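# Seat a loose fuse in an empty clip holder

## Task

Push the loose fuse down into the empty fuse holder until it rests level in both of its clips, with the holder lying flat on the bench; it must stay that way on its own, without the robot holding anything in place at the end.

## Robot and tools

Robot: two Doosan M1013 arms, left_arm and right_arm, each ending in a two-finger parallel gripper whose pads open to 50 mm. Base positions in the scene frame: left_arm at (+0.058, +0.512, 0) m, right_arm at (+0.024, -0.558, 0) m, both nearly unrotated about z.

Scene frame: origin on the tabletop midway between the arms, +x pointing out over the table, +z up, left_arm on the +y side. The names left and right do not refer to image sides. Gripper frame: fingers point along its +z, close along its x; the reported end_effector_position is the point between the pads, with fingertips 17.5 mm further out. A flat block about 9 cm long protrudes toward the gripper's -y and turns with it. Printed hand positions can be off, more so at long reach.

Joint order (used in every row and every per-joint list): forearm roll (joint_4), elbow (joint_3), waist (joint_1), wrist pitch (joint_5), wrist roll (joint_6), shoulder (joint_2).

A row is one flat list of 18 numbers, each in [-1, 1], covering both arms even if one stays still: left_arm's 6 joint numbers, then its gripper position, force_limit, speed; then the same 9 for right_arm. Joint numbers are scaled offsets, not angles: 1.0 equals 1.398 rad for waist and shoulder, 2.097 rad for elbow, 2.622 rad for forearm roll, wrist pitch and wrist roll. Gripper numbers are absolute settings: position +1 fully open, about -0.65 pads touching, -1 to close on an object; force_limit -1/0/+1 = about 20/102/185 N per pad; speed -1/0/+1 = 20/85/150 mm/s. To leave a gripper unchanged, repeat its previous three numbers (0 is a real command).

execute_actions(actions): a list of actions; each action is a list of up to 15 rows, each row lasting one 1/30 s step; if fewer than 15 rows, the final row repeats to fill the 15 steps. Joint offsets in every row are measured from the joint angles at the start of that action (for the first action, the last reported angles), not from the previous row. An empty list just returns state and images. A joint pushed more than 0.010 rad outward past its range refuses the action for both arms; a malformed action or a failing first action refuses the whole call. Ranges: elbow ±2.792 rad, all others ±6.283 rad. "joint sent to its limit" means a joint was stopped at its end.

move(target, speed, blocking): target is one 18-number row as above; its offsets are taken from the Joint positions in the latest result that printed them. All joints travel proportionally, so the hand follows a curve, taking 0.5–10 s. speed is the top rad/s of the joint with the longest path, 0.01 to 2, default 0.5. It ignores obstacles and the other arm. blocking=false returns after 0.5 s while motion continues; until its end is reported, use wait or stop before sending new actions. The extra "move:" line gives the outcome (done, off_target, moving, held, fault), limits=held or limits=none, and each arm's joint farthest from target.

wait(seconds): 0 to 10; holds the last commands, lets a running move continue. stop(): brakes a running move; fingers continue. zoom_image(camera, region): camera is cam_high, cam_low, cam_left_wrist or cam_right_wrist (each 896x504); region [x0, y0, x1, y1] in pixels from the top-left, at most 504x504. show_instructions(): shows the reference pages. read_manual(section): licence texts only. finished_scene(scene): ends the current scene by its number, irreversibly; only call it once the fuse is seated and the grippers are clear.

Results: each arm's gripper pose (metres, quat_wxyz) and velocities; Joint positions, Joint velocities, Joint targets and Joint torques in the joint order above; step readings with HELD marks where a row was held back; "joint command not followed" when a clearance check altered targets; Flange force, which carries a bias and includes held weight ("no reading" means none available). Gripper: object_status 0 moving, 1 blocked while opening, 2 blocked while closing (a grip), 3 reached target or pads met (probably nothing held). Opening in mm ≈ (250 - position_measured) × 0.202. A new position value resets status to 0; change it by at least 0.01 for new force or speed to apply. Turning only the wrist roll swings the pad point around a 25 mm circle.

Motion limits: joints track at most 2.09 (waist, shoulder), 3.14 (elbow), 3.93 rad/s (wrist joints); targets are kept near measured angles and scaled back if the hand would jump over 70 mm, so big changes take several actions.

Cautions: arms are stiff, so commanding even slightly past a hard contact can trigger a fault; approach the press slowly with small offsets. A joint torque at its load limit (waist/shoulder 316, elbow 148, wrist joints 41.8 N m) or an outside force of 144 N halts that arm for 10 s. Watch for MOTOR HOT warnings. Avoid dropping the fuse, shoving the holder so it tilts or slides, knocking anything off the table, and letting the arms collide. Brief outside tugs may disturb a held part. Release and withdraw after seating so nothing relies on the robot.

Each tool is called after "Call:" as a command line: name --argument value for each argument, lists and objects as JSON in quotes; but a table of rows of numbers goes row by row, as --pt "numbers of a row", without its own name.

Reference images:

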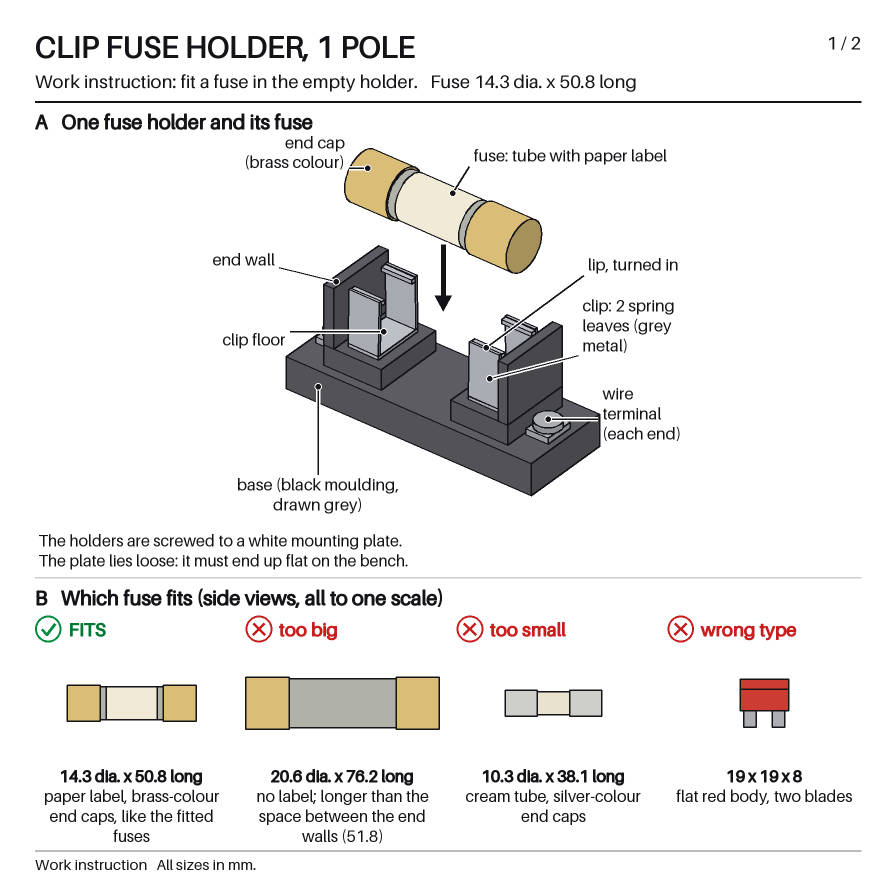

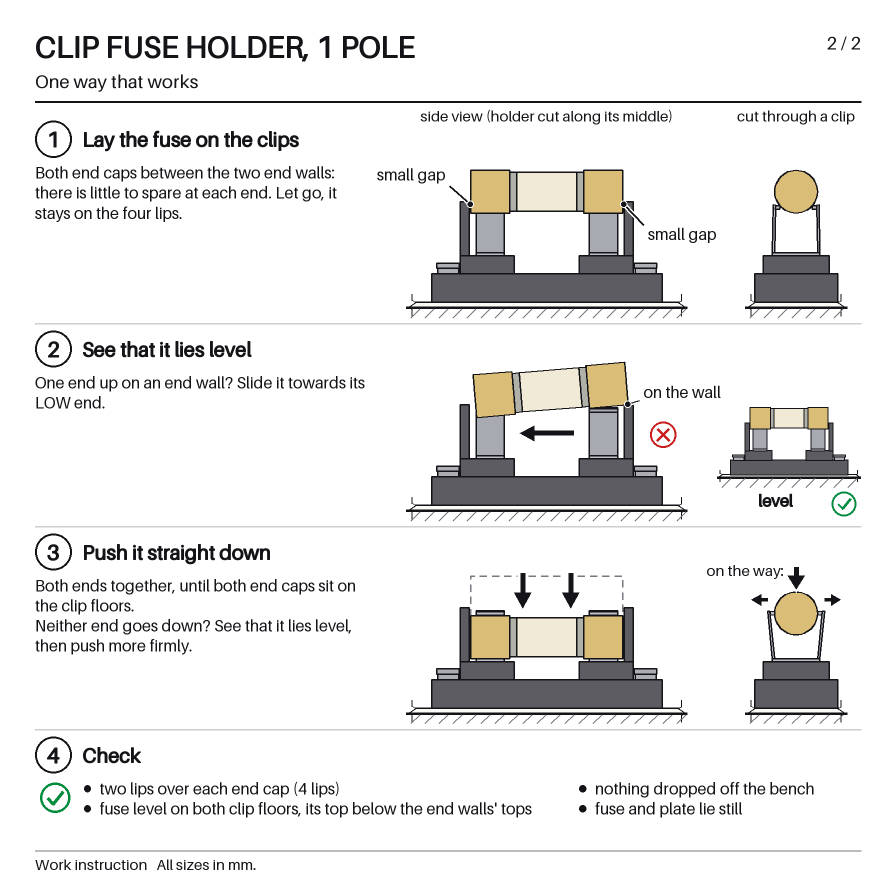

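## Session

Call:
execute_actions --actions '[]'

Scene clock: 0.00 s.
left_arm: end_effector_position=(+0.5346, +0.2078, +0.2648) position_measured=3 object_status=3 end_effector_quat_wxyz=(+0.460, +0.799, -0.024, +0.388) end_effector_velocity=(+0.001, +0.000, -0.000) end_effector_angular_velocity=(-0.000, +0.001, +0.002) | right_arm: end_effector_position=(+0.6436, -0.4752, +0.3383) position_measured=3 object_status=3 end_effector_quat_wxyz=(-0.000, +0.658, +0.753, -0.001) end_effector_velocity=(-0.001, -0.000, -0.000) end_effector_angular_velocity=(-0.001, +0.001, -0.000)
Joint names: [forearm roll, elbow, waist, wrist pitch, wrist roll, shoulder]
Joint positions: left_arm=[ 0.82   2.518 -0.325 -0.651  0.167 -0.154] | right_arm=[-0.002  1.621 -0.054  1.354 -0.054  0.169]
Joint velocities: left_arm=[-0.002 -0.001  0.     0.001 -0.     0.001] | right_arm=[-0.001  0.001  0.     0.     0.    -0.   ]
Joint torques (N m, as the joint torque sensors report them, + toward a larger angle): no reading
Flange force (N, the push that the arm receives, along the gripper's own x y z axes): no reading
Joint targets: left_arm=[0.820 2.518 -0.325 -0.651 0.167 -0.154] | right_arm=[-0.002 1.621 -0.054 1.354 -0.054 0.169]

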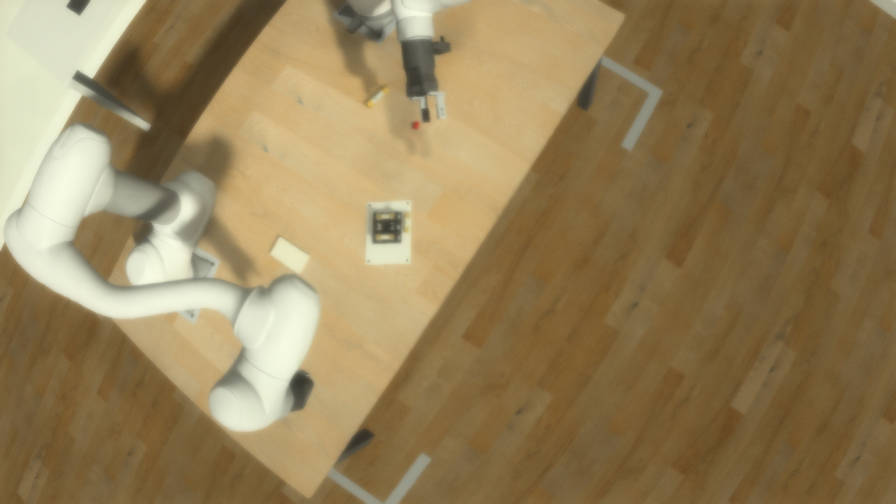

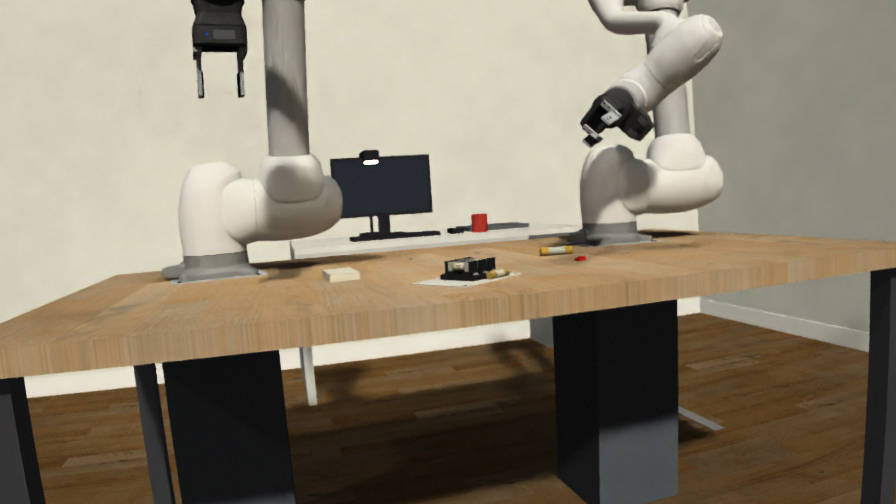

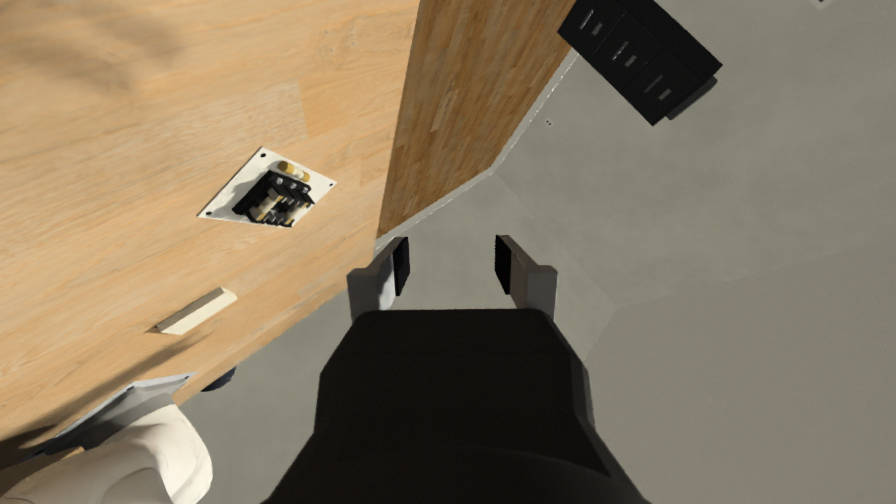

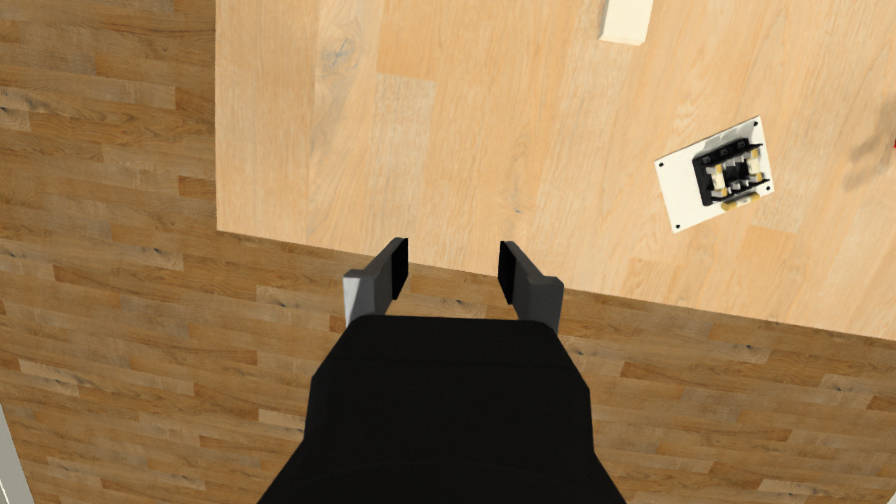

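Call:
zoom_image --camera "cam_right_wrist" --region '[630, 100, 800, 240]'

Call:
zoom_image --camera "cam_high" --region '[330, 70, 470, 280]'

Call:
zoom_image --camera "cam_low" --region '[400, 230, 600, 300]'

Region (630, 100, 800, 240) of cam_right_wrist's 896x504 image, scaled by 2.965, with more detail than that image has; it fills the top 415 rows of this view, and the rest is white.

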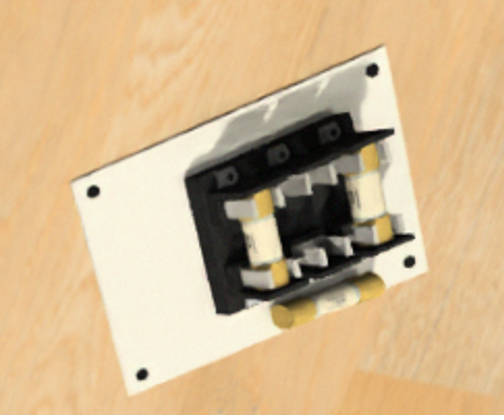

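Region (330, 70, 470, 280) of cam_high's 896x504 image, scaled by 2.400, with more detail than that image has.

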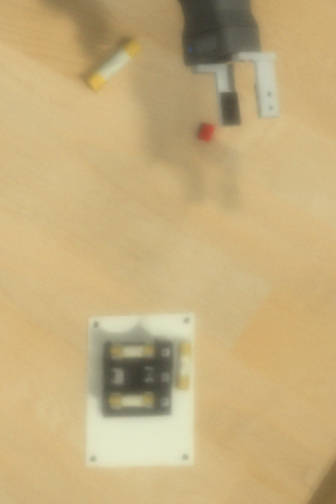

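Region (400, 230, 600, 300) of cam_low's 896x504 image, scaled by 2.520, with more detail than that image has; it fills the top 176 rows of this view, and the rest is white.

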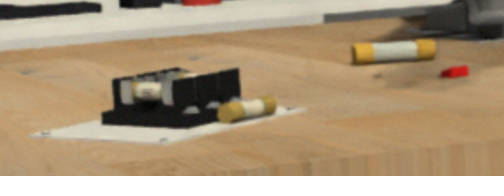

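Call:
move --target '[0,0,0.4,0,0,0,1,0,0, 0,-0.044,0.415,-0.0744,0.106,0.2056,1,0,0]' --speed 0.8

Scene clock: 17.07 s.
left_arm: end_effector_position=(+0.6235, +0.5071, +0.2648) position_measured=3 object_status=3 end_effector_quat_wxyz=(+0.335, +0.774, +0.198, +0.499) end_effector_velocity=(+0.000, -0.001, -0.001) end_effector_angular_velocity=(-0.001, +0.001, -0.001) | right_arm: end_effector_position=(+0.5997, -0.0605, +0.1803) position_measured=3 object_status=3 end_effector_quat_wxyz=(+0.000, +0.537, +0.844, -0.001) end_effector_velocity=(-0.001, +0.001, -0.001) end_effector_angular_velocity=(-0.001, +0.000, +0.002)
Joint names: [forearm roll, elbow, waist, wrist pitch, wrist roll, shoulder]
Joint positions: left_arm=[ 0.82   2.518  0.234 -0.651  0.167 -0.154] | right_arm=[-0.002  1.529  0.526  1.159  0.224  0.456]
Joint velocities: left_arm=[-0.001 -0.    -0.001 -0.    -0.001  0.002] | right_arm=[-0.001 -0.     0.002 -0.     0.     0.001]
Joint torques (N m, as the joint torque sensors report them, + toward a larger angle): left_arm=[  1.09 -35.27   0.09  -2.54  -0.2  -21.47] | right_arm=[  4.25 -38.37   4.99   0.22   0.24 -85.54]
Flange force (N, the push that the arm receives, along the gripper's own x y z axes): left_arm=no reading | right_arm=[-5.9 3.2 -1.8]
Joint targets: left_arm=[0.820 2.518 0.234 -0.651 0.167 -0.154] | right_arm=[-0.002 1.529 0.526 1.159 0.224 0.456]
move: done; limits=none; left_arm: farthest joint: the waist, 0.000 radians from its target (0.559 radians at the start); right_arm: farthest joint: the waist, 0.000 radians from its target (0.580 radians at the start)

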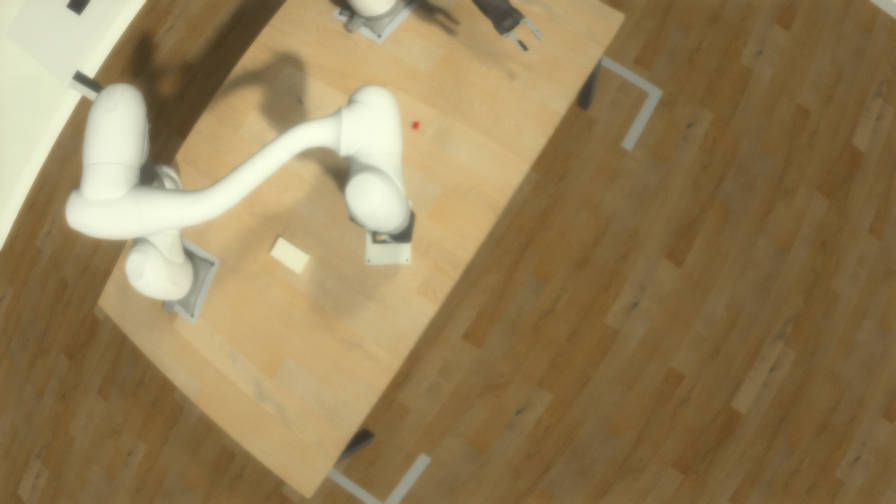

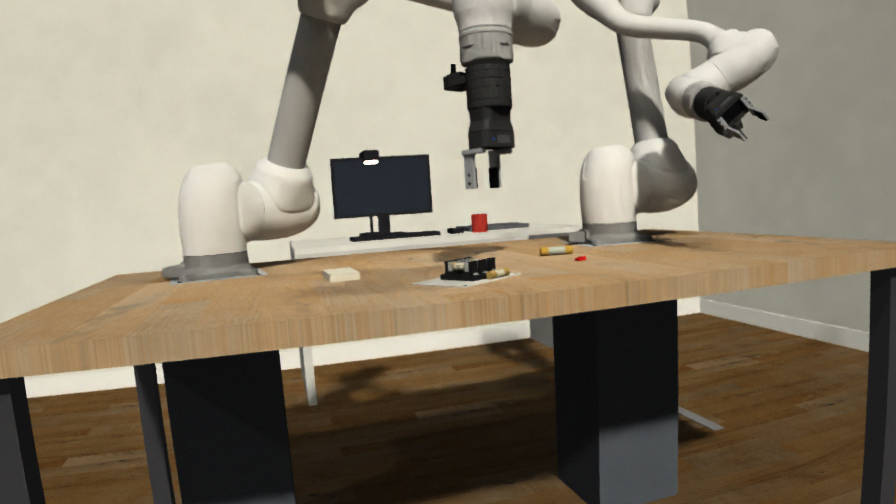

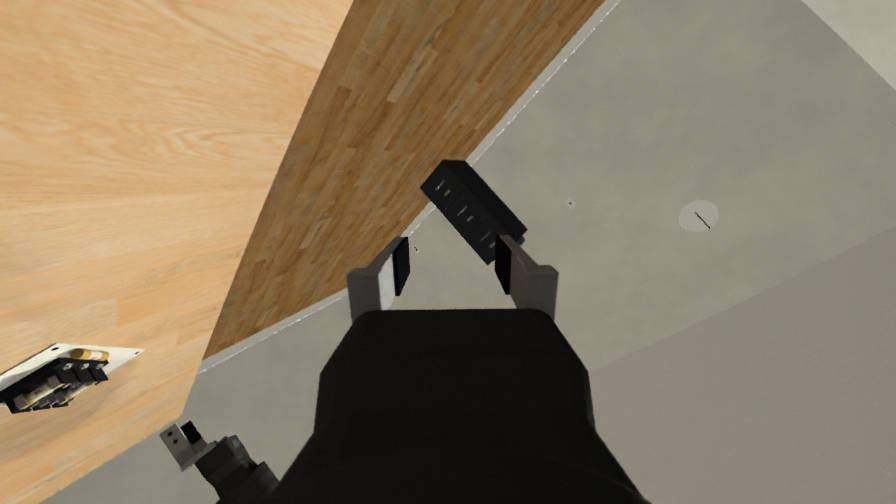

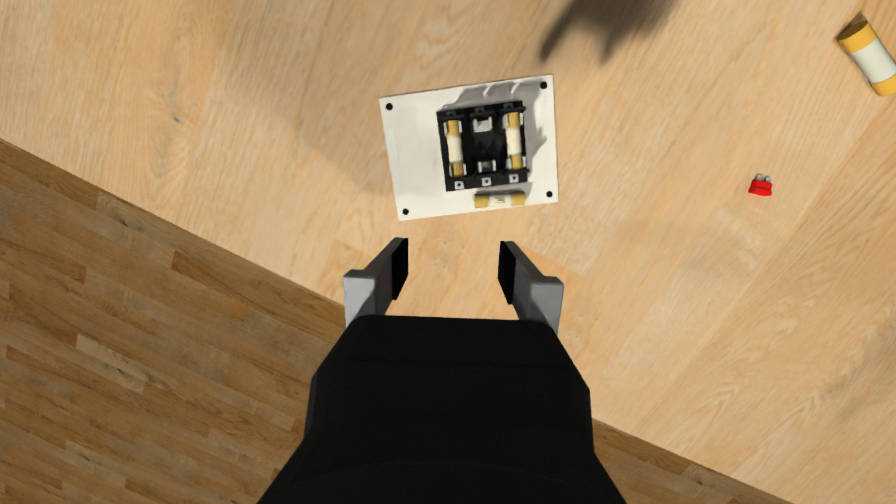

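Call:
zoom_image --camera "cam_right_wrist" --region '[370, 60, 580, 260]'

Region (370, 60, 580, 260) of cam_right_wrist's 896x504 image, scaled by 2.400, with more detail than that image has; it fills the top 480 rows of this view, and the rest is white.

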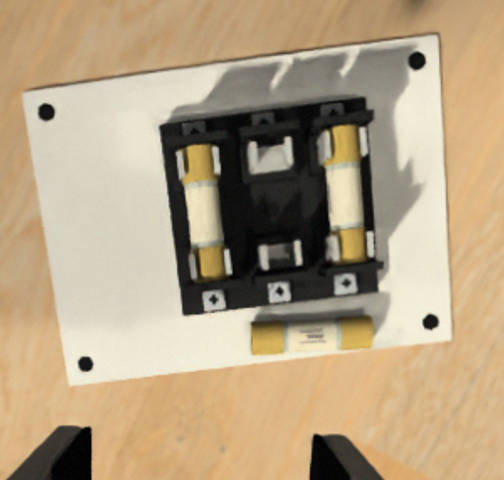

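Call:
move --target '[0,0,0,0,0,0,1,0,0, 0,0.0669,0.0288,-0.0741,0.5908,0.0388,0.14,-0.6,0]' --speed 1.2

Call:
zoom_image --camera "cam_right_wrist" --region '[300, 60, 600, 300]'

Scene clock: 27.77 s.
left_arm: end_effector_position=(+0.6235, +0.5071, +0.2648) position_measured=3 object_status=3 end_effector_quat_wxyz=(+0.335, +0.774, +0.198, +0.499) end_effector_velocity=(-0.000, -0.000, -0.000) end_effector_angular_velocity=(-0.001, +0.001, +0.000) | right_arm: end_effector_position=(+0.5715, -0.0194, +0.0699) position_measured=132 object_status=3 end_effector_quat_wxyz=(+0.001, +0.969, +0.248, -0.001) end_effector_velocity=(+0.000, -0.001, -0.000) end_effector_angular_velocity=(-0.000, +0.000, -0.003)
Joint names: [forearm roll, elbow, waist, wrist pitch, wrist roll, shoulder]
Joint positions: left_arm=[ 0.82   2.518  0.234 -0.651  0.167 -0.154] | right_arm=[-0.002  1.669  0.566  0.965  1.772  0.51 ]
Joint velocities: left_arm=[-0.     0.    -0.     0.001 -0.001  0.   ] | right_arm=[ 0.     0.    -0.001 -0.     0.002  0.   ]
Joint torques (N m, as the joint torque sensors report them, + toward a larger angle): left_arm=[  1.29 -34.84   1.96  -2.84  -0.14 -23.25] | right_arm=[  3.93 -35.09   2.     0.27   0.23 -88.86]
Flange force (N, the push that the arm receives, along the gripper's own x y z axes): left_arm=no reading | right_arm=[3.6 2.3 1.4]
Joint targets: left_arm=[0.820 2.518 0.234 -0.651 0.167 -0.154] | right_arm=[-0.002 1.669 0.566 0.965 1.772 0.510]
move: done; limits=none; left_arm: farthest joint: the waist, 0.000 radians from its target (0.000 radians at the start); right_arm: farthest joint: the waist, 0.000 radians from its target (0.040 radians at the start)

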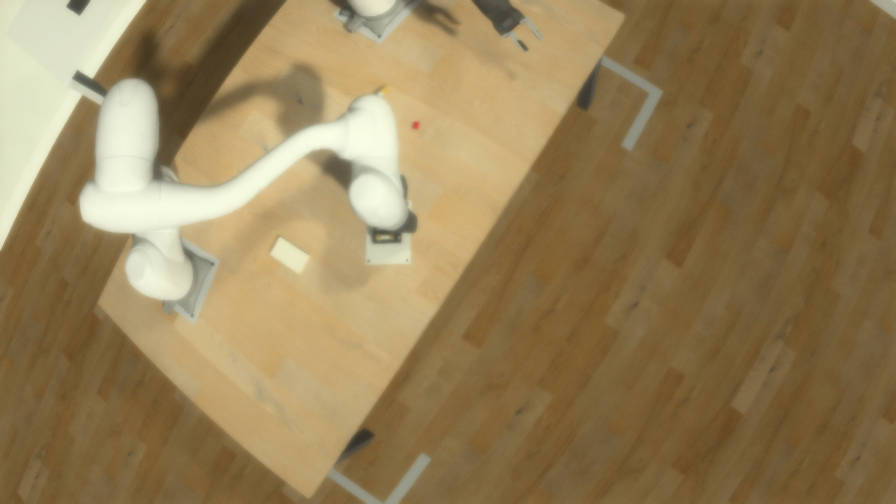

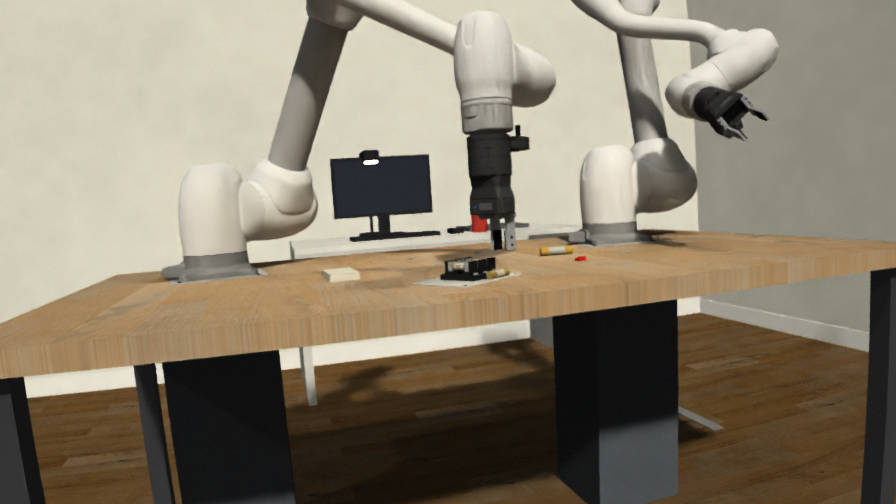

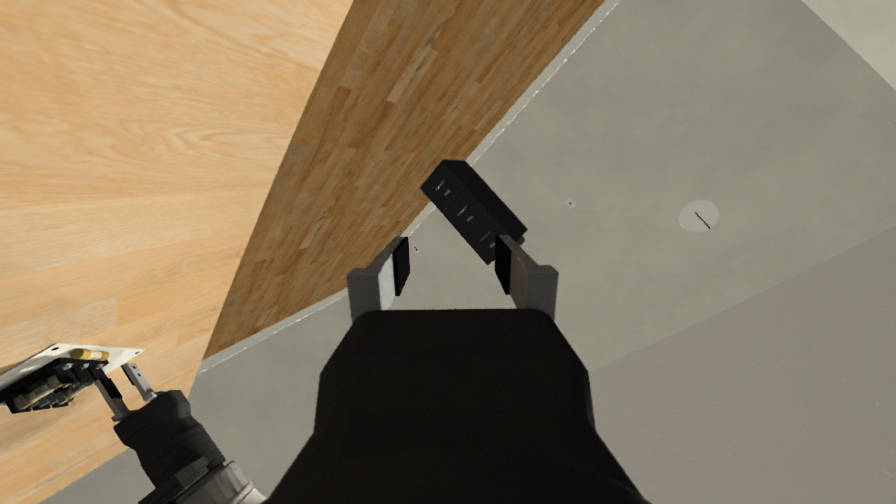

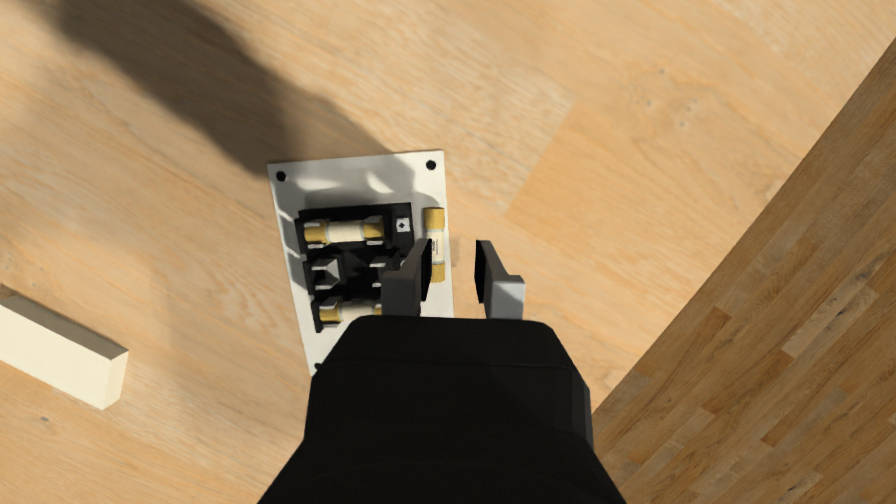

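Region (300, 60, 600, 300) of cam_right_wrist's 896x504 image, scaled by 1.680, with more detail than that image has; it fills the top 403 rows of this view, and the rest is white.

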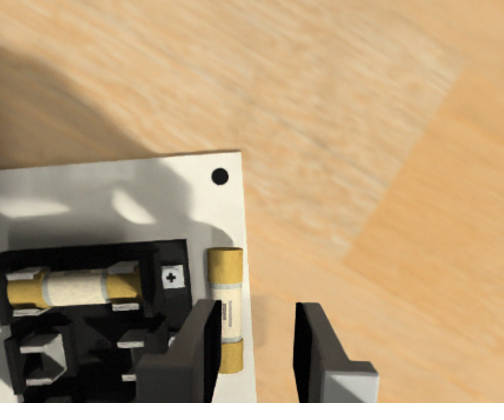

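Call:
move --target '[0,0,0,0,0,0,1,0,0, 0,0.0196,0.0018,-0.024,-0.008,0.0155,0.01,-0.6,0]' --speed 0.1

Call:
zoom_image --camera "cam_right_wrist" --region '[350, 150, 550, 320]'

Call:
zoom_image --camera "cam_low" --region '[400, 210, 560, 300]'

Scene clock: 35.43 s.
left_arm: end_effector_position=(+0.6235, +0.5071, +0.2648) position_measured=3 object_status=3 end_effector_quat_wxyz=(+0.335, +0.774, +0.198, +0.499) end_effector_velocity=(+0.000, -0.000, +0.000) end_effector_angular_velocity=(-0.001, +0.000, +0.001) | right_arm: end_effector_position=(+0.5626, -0.0242, +0.0350) position_measured=151 object_status=3 end_effector_quat_wxyz=(+0.001, +0.966, +0.259, -0.001) end_effector_velocity=(-0.001, +0.000, -0.000) end_effector_angular_velocity=(-0.001, +0.001, -0.001)
Joint names: [forearm roll, elbow, waist, wrist pitch, wrist roll, shoulder]
Joint positions: left_arm=[ 0.82   2.518  0.234 -0.651  0.167 -0.154] | right_arm=[-0.002  1.71   0.569  0.902  1.752  0.532]
Joint velocities: left_arm=[-0.001 -0.001 -0.    -0.    -0.     0.001] | right_arm=[-0.     0.001  0.001  0.     0.002  0.   ]
Joint torques (N m, as the joint torque sensors report them, + toward a larger angle): left_arm=[  1.28 -35.16   1.18  -2.63  -0.49 -21.98] | right_arm=[  3.44 -33.15   2.62   0.09  -0.02 -89.5 ]
Flange force (N, the push that the arm receives, along the gripper's own x y z axes): left_arm=no reading | right_arm=[4.7 2.1 1.3]
Joint targets: left_arm=[0.820 2.518 0.234 -0.651 0.167 -0.154] | right_arm=[-0.002 1.710 0.569 0.902 1.752 0.532]
move: done; limits=none; left_arm: farthest joint: the waist, 0.000 radians from its target (0.000 radians at the start); right_arm: farthest joint: the waist, 0.000 radians from its target (0.002 radians at the start)

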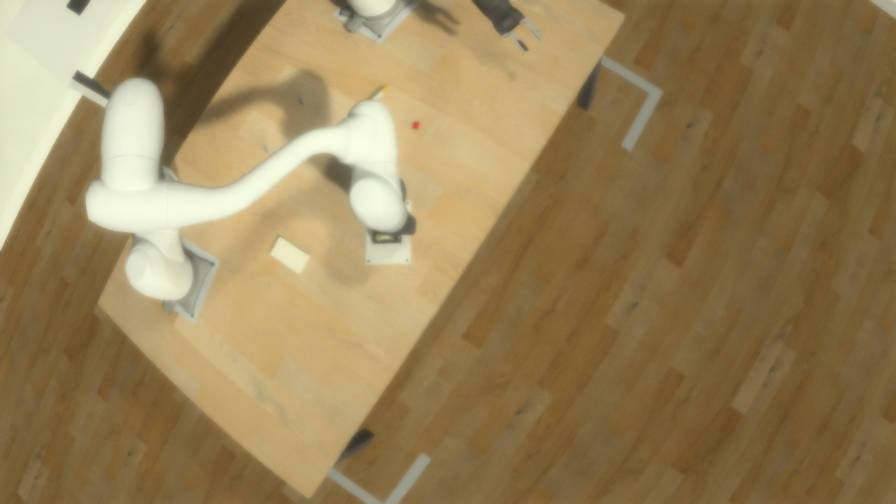

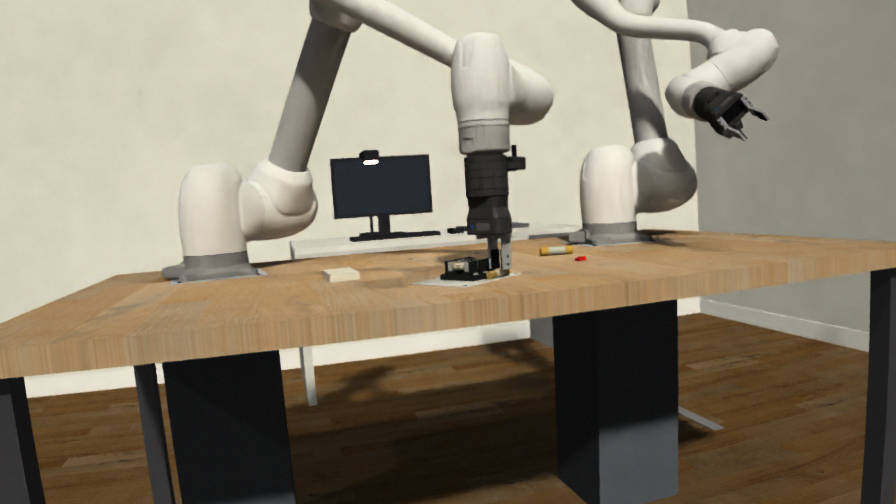

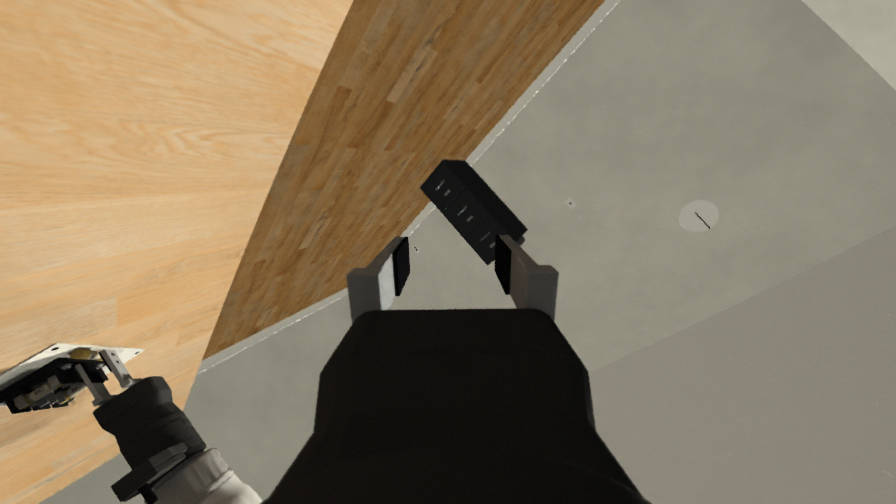

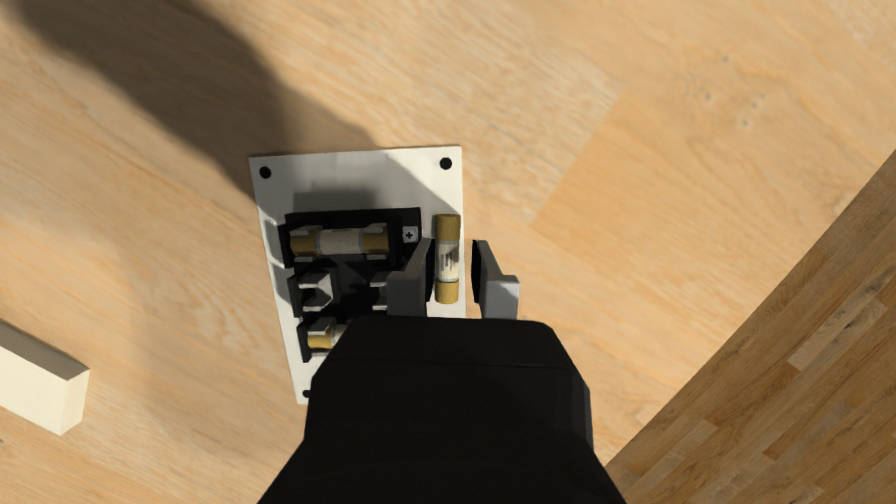

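Region (350, 150, 550, 320) of cam_right_wrist's 896x504 image, scaled by 2.520, with more detail than that image has; it fills the top 428 rows of this view, and the rest is white.

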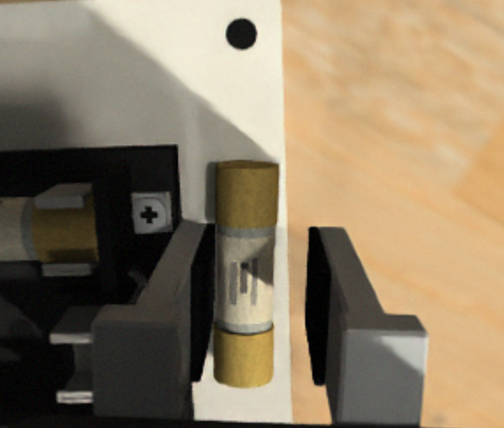

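Region (400, 210, 560, 300) of cam_low's 896x504 image, scaled by 3.150, with more detail than that image has; it fills the top 284 rows of this view, and the rest is white.

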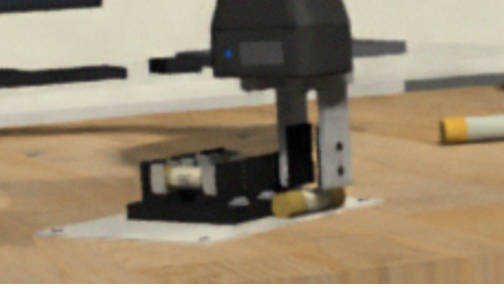

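Call:
move --target '[0,0,0,0,0,0,1,0,0, 0,0.0022,0,-0.0071,0,0.00998,0.01,-0.6,0]' --speed 0.02

Call:
zoom_image --camera "cam_right_wrist" --region '[350, 150, 550, 320]'

Call:
zoom_image --camera "cam_low" --region '[400, 210, 560, 300]'

Scene clock: 40.17 s.
left_arm: end_effector_position=(+0.6235, +0.5071, +0.2648) position_measured=3 object_status=3 end_effector_quat_wxyz=(+0.335, +0.774, +0.198, +0.499) end_effector_velocity=(+0.000, -0.000, +0.000) end_effector_angular_velocity=(+0.001, -0.000, -0.002) | right_arm: end_effector_position=(+0.5633, -0.0236, +0.0225) position_measured=151 object_status=3 end_effector_quat_wxyz=(+0.001, +0.966, +0.259, -0.001) end_effector_velocity=(+0.001, +0.000, +0.001) end_effector_angular_velocity=(+0.001, -0.001, -0.002)
Joint names: [forearm roll, elbow, waist, wrist pitch, wrist roll, shoulder]
Joint positions: left_arm=[ 0.82   2.518  0.234 -0.651  0.167 -0.154] | right_arm=[-0.002  1.715  0.569  0.883  1.752  0.546]
Joint velocities: left_arm=[ 0.002 -0.    -0.     0.     0.    -0.   ] | right_arm=[ 0.001 -0.002 -0.001  0.     0.001  0.   ]
Joint torques (N m, as the joint torque sensors report them, + toward a larger angle): left_arm=[  1.1  -34.78   2.02  -2.41  -0.17 -21.52] | right_arm=[  3.39 -32.31   0.67  -0.17   0.13 -90.66]
Flange force (N, the push that the arm receives, along the gripper's own x y z axes): left_arm=no reading | right_arm=[6.1 -0.3 1.0]
Joint targets: left_arm=[0.820 2.518 0.234 -0.651 0.167 -0.154] | right_arm=[-0.002 1.715 0.569 0.883 1.752 0.546]
move: done; limits=none; left_arm: farthest joint: the waist, 0.000 radians from its target (0.000 radians at the start); right_arm: farthest joint: the waist, 0.000 radians from its target (0.000 radians at the start)

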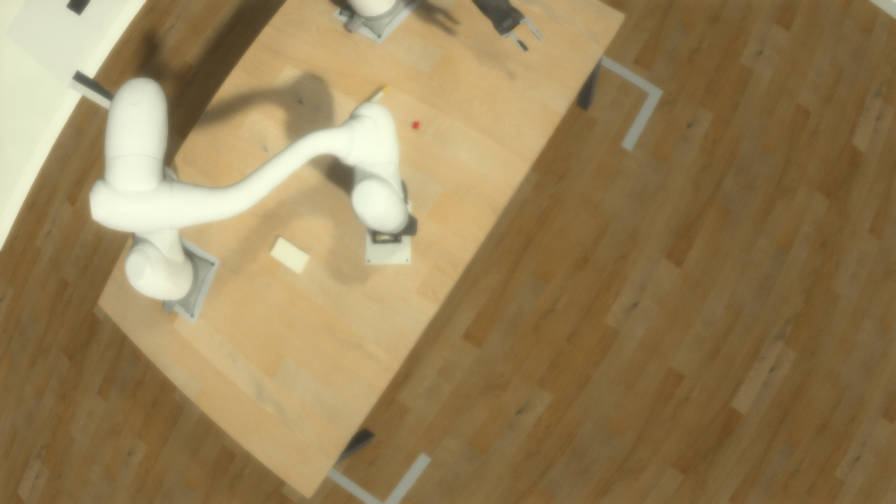

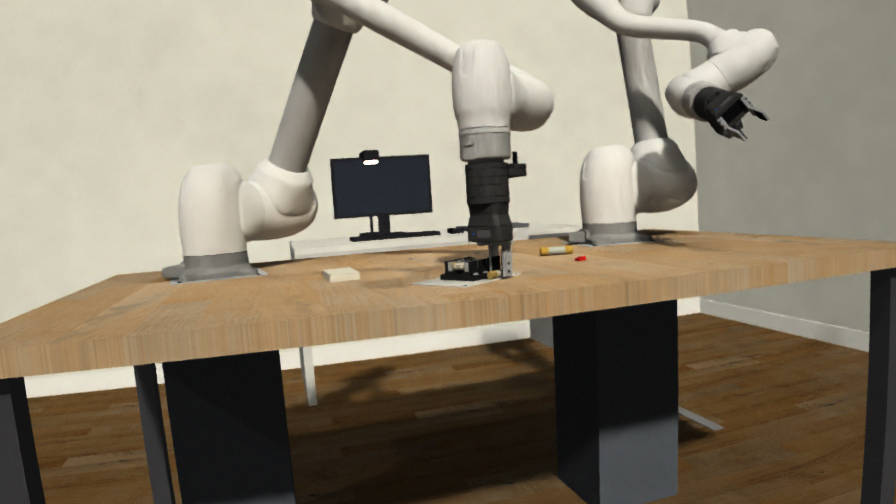

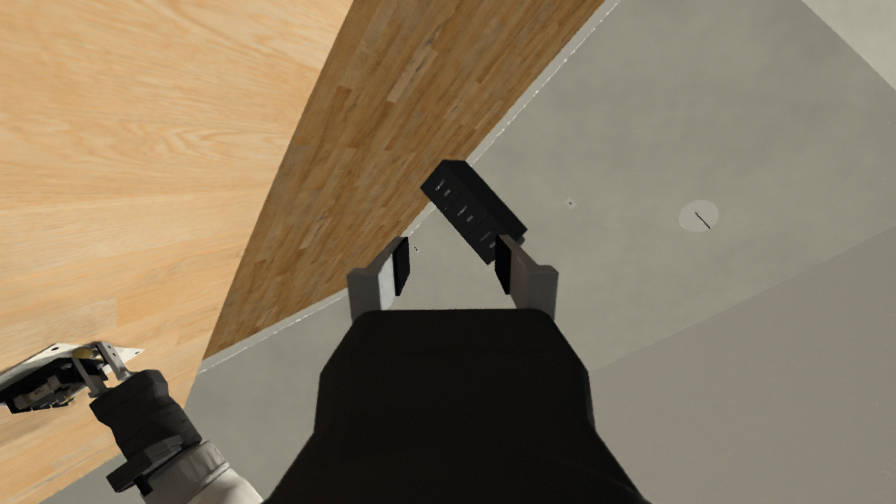

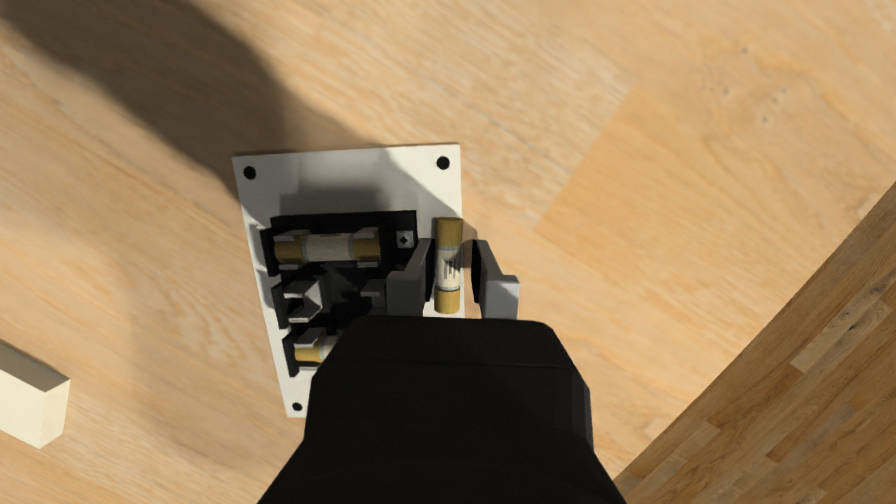

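Region (350, 150, 550, 320) of cam_right_wrist's 896x504 image, scaled by 2.520, with more detail than that image has; it fills the top 428 rows of this view, and the rest is white.

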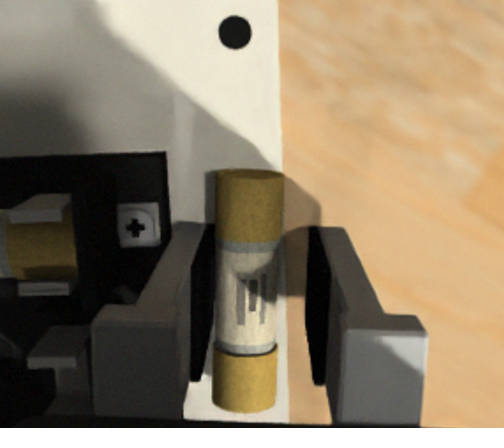

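Region (400, 210, 560, 300) of cam_low's 896x504 image, scaled by 3.150, with more detail than that image has; it fills the top 284 rows of this view, and the rest is white.

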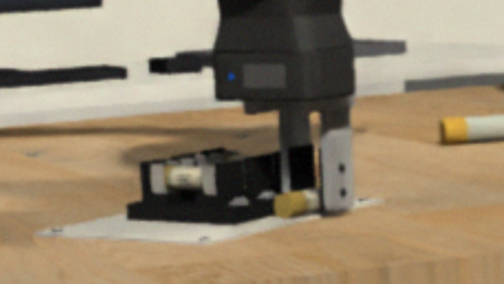

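Call:
move --target '[0,0,0,0,0,0,1,0,0, 0,0,0,0,0,0,-1,-0.4,-0.8]'

Scene clock: 43.83 s.
left_arm: end_effector_position=(+0.6235, +0.5071, +0.2648) position_measured=3 object_status=3 end_effector_quat_wxyz=(+0.335, +0.774, +0.198, +0.499) end_effector_velocity=(-0.000, -0.000, -0.000) end_effector_angular_velocity=(+0.000, +0.000, -0.001) | right_arm: end_effector_position=(+0.5633, -0.0236, +0.0225) position_measured=191 object_status=2 end_effector_quat_wxyz=(+0.001, +0.966, +0.259, -0.001) end_effector_velocity=(-0.000, +0.000, -0.000) end_effector_angular_velocity=(-0.000, +0.000, -0.001)
Joint names: [forearm roll, elbow, waist, wrist pitch, wrist roll, shoulder]
Joint positions: left_arm=[ 0.82   2.518  0.234 -0.651  0.167 -0.154] | right_arm=[-0.002  1.715  0.569  0.883  1.752  0.546]
Joint velocities: left_arm=[ 0.001  0.    -0.     0.    -0.    -0.   ] | right_arm=[-0.     0.     0.001 -0.     0.001 -0.   ]
Joint torques (N m, as the joint torque sensors report them, + toward a larger angle): left_arm=[  0.96 -34.77   0.21  -2.38  -0.21 -21.08] | right_arm=[  3.57 -31.37   2.08  -0.03   0.15 -89.55]
Flange force (N, the push that the arm receives, along the gripper's own x y z axes): left_arm=no reading | right_arm=[6.5 1.4 -0.1]
Joint targets: left_arm=[0.820 2.518 0.234 -0.651 0.167 -0.154] | right_arm=[-0.002 1.715 0.569 0.883 1.752 0.546]
move: done; limits=none; left_arm: farthest joint: the waist, 0.000 radians from its target (0.000 radians at the start); right_arm: farthest joint: the waist, 0.000 radians from its target (0.000 radians at the start)

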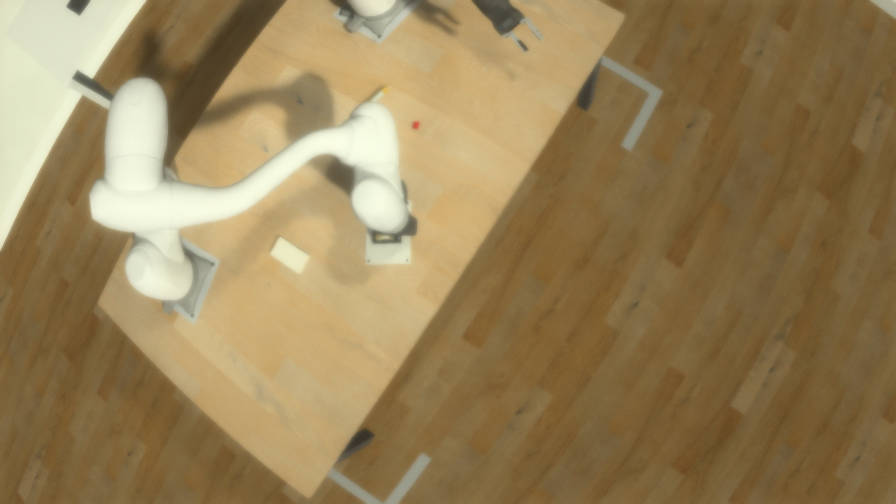

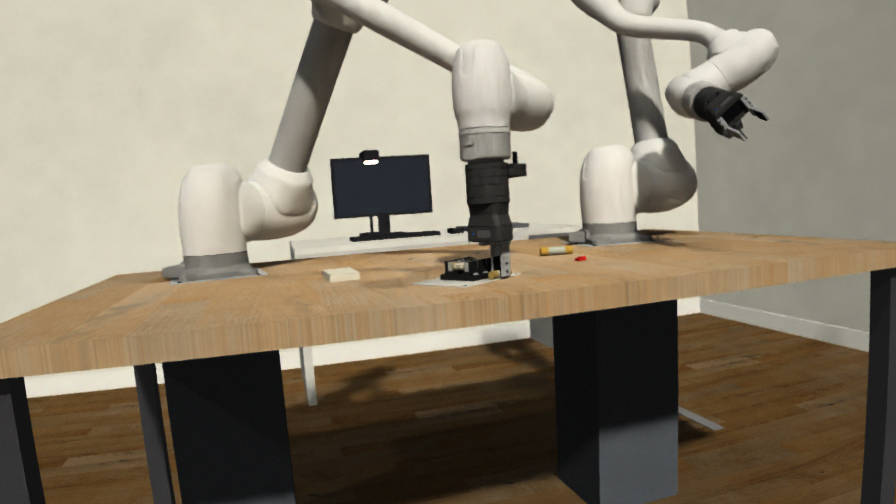

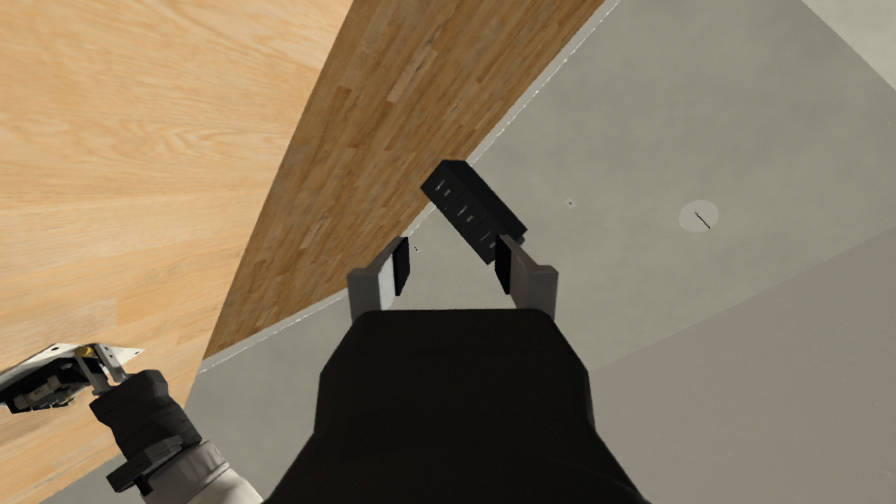

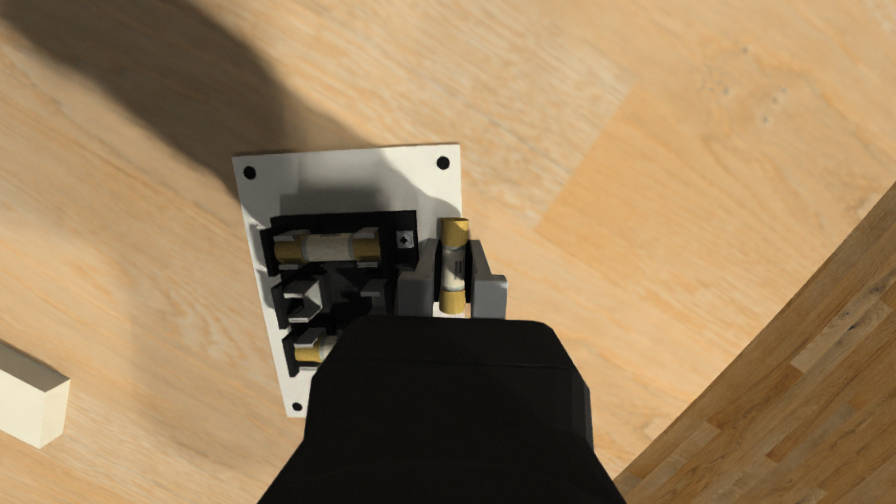

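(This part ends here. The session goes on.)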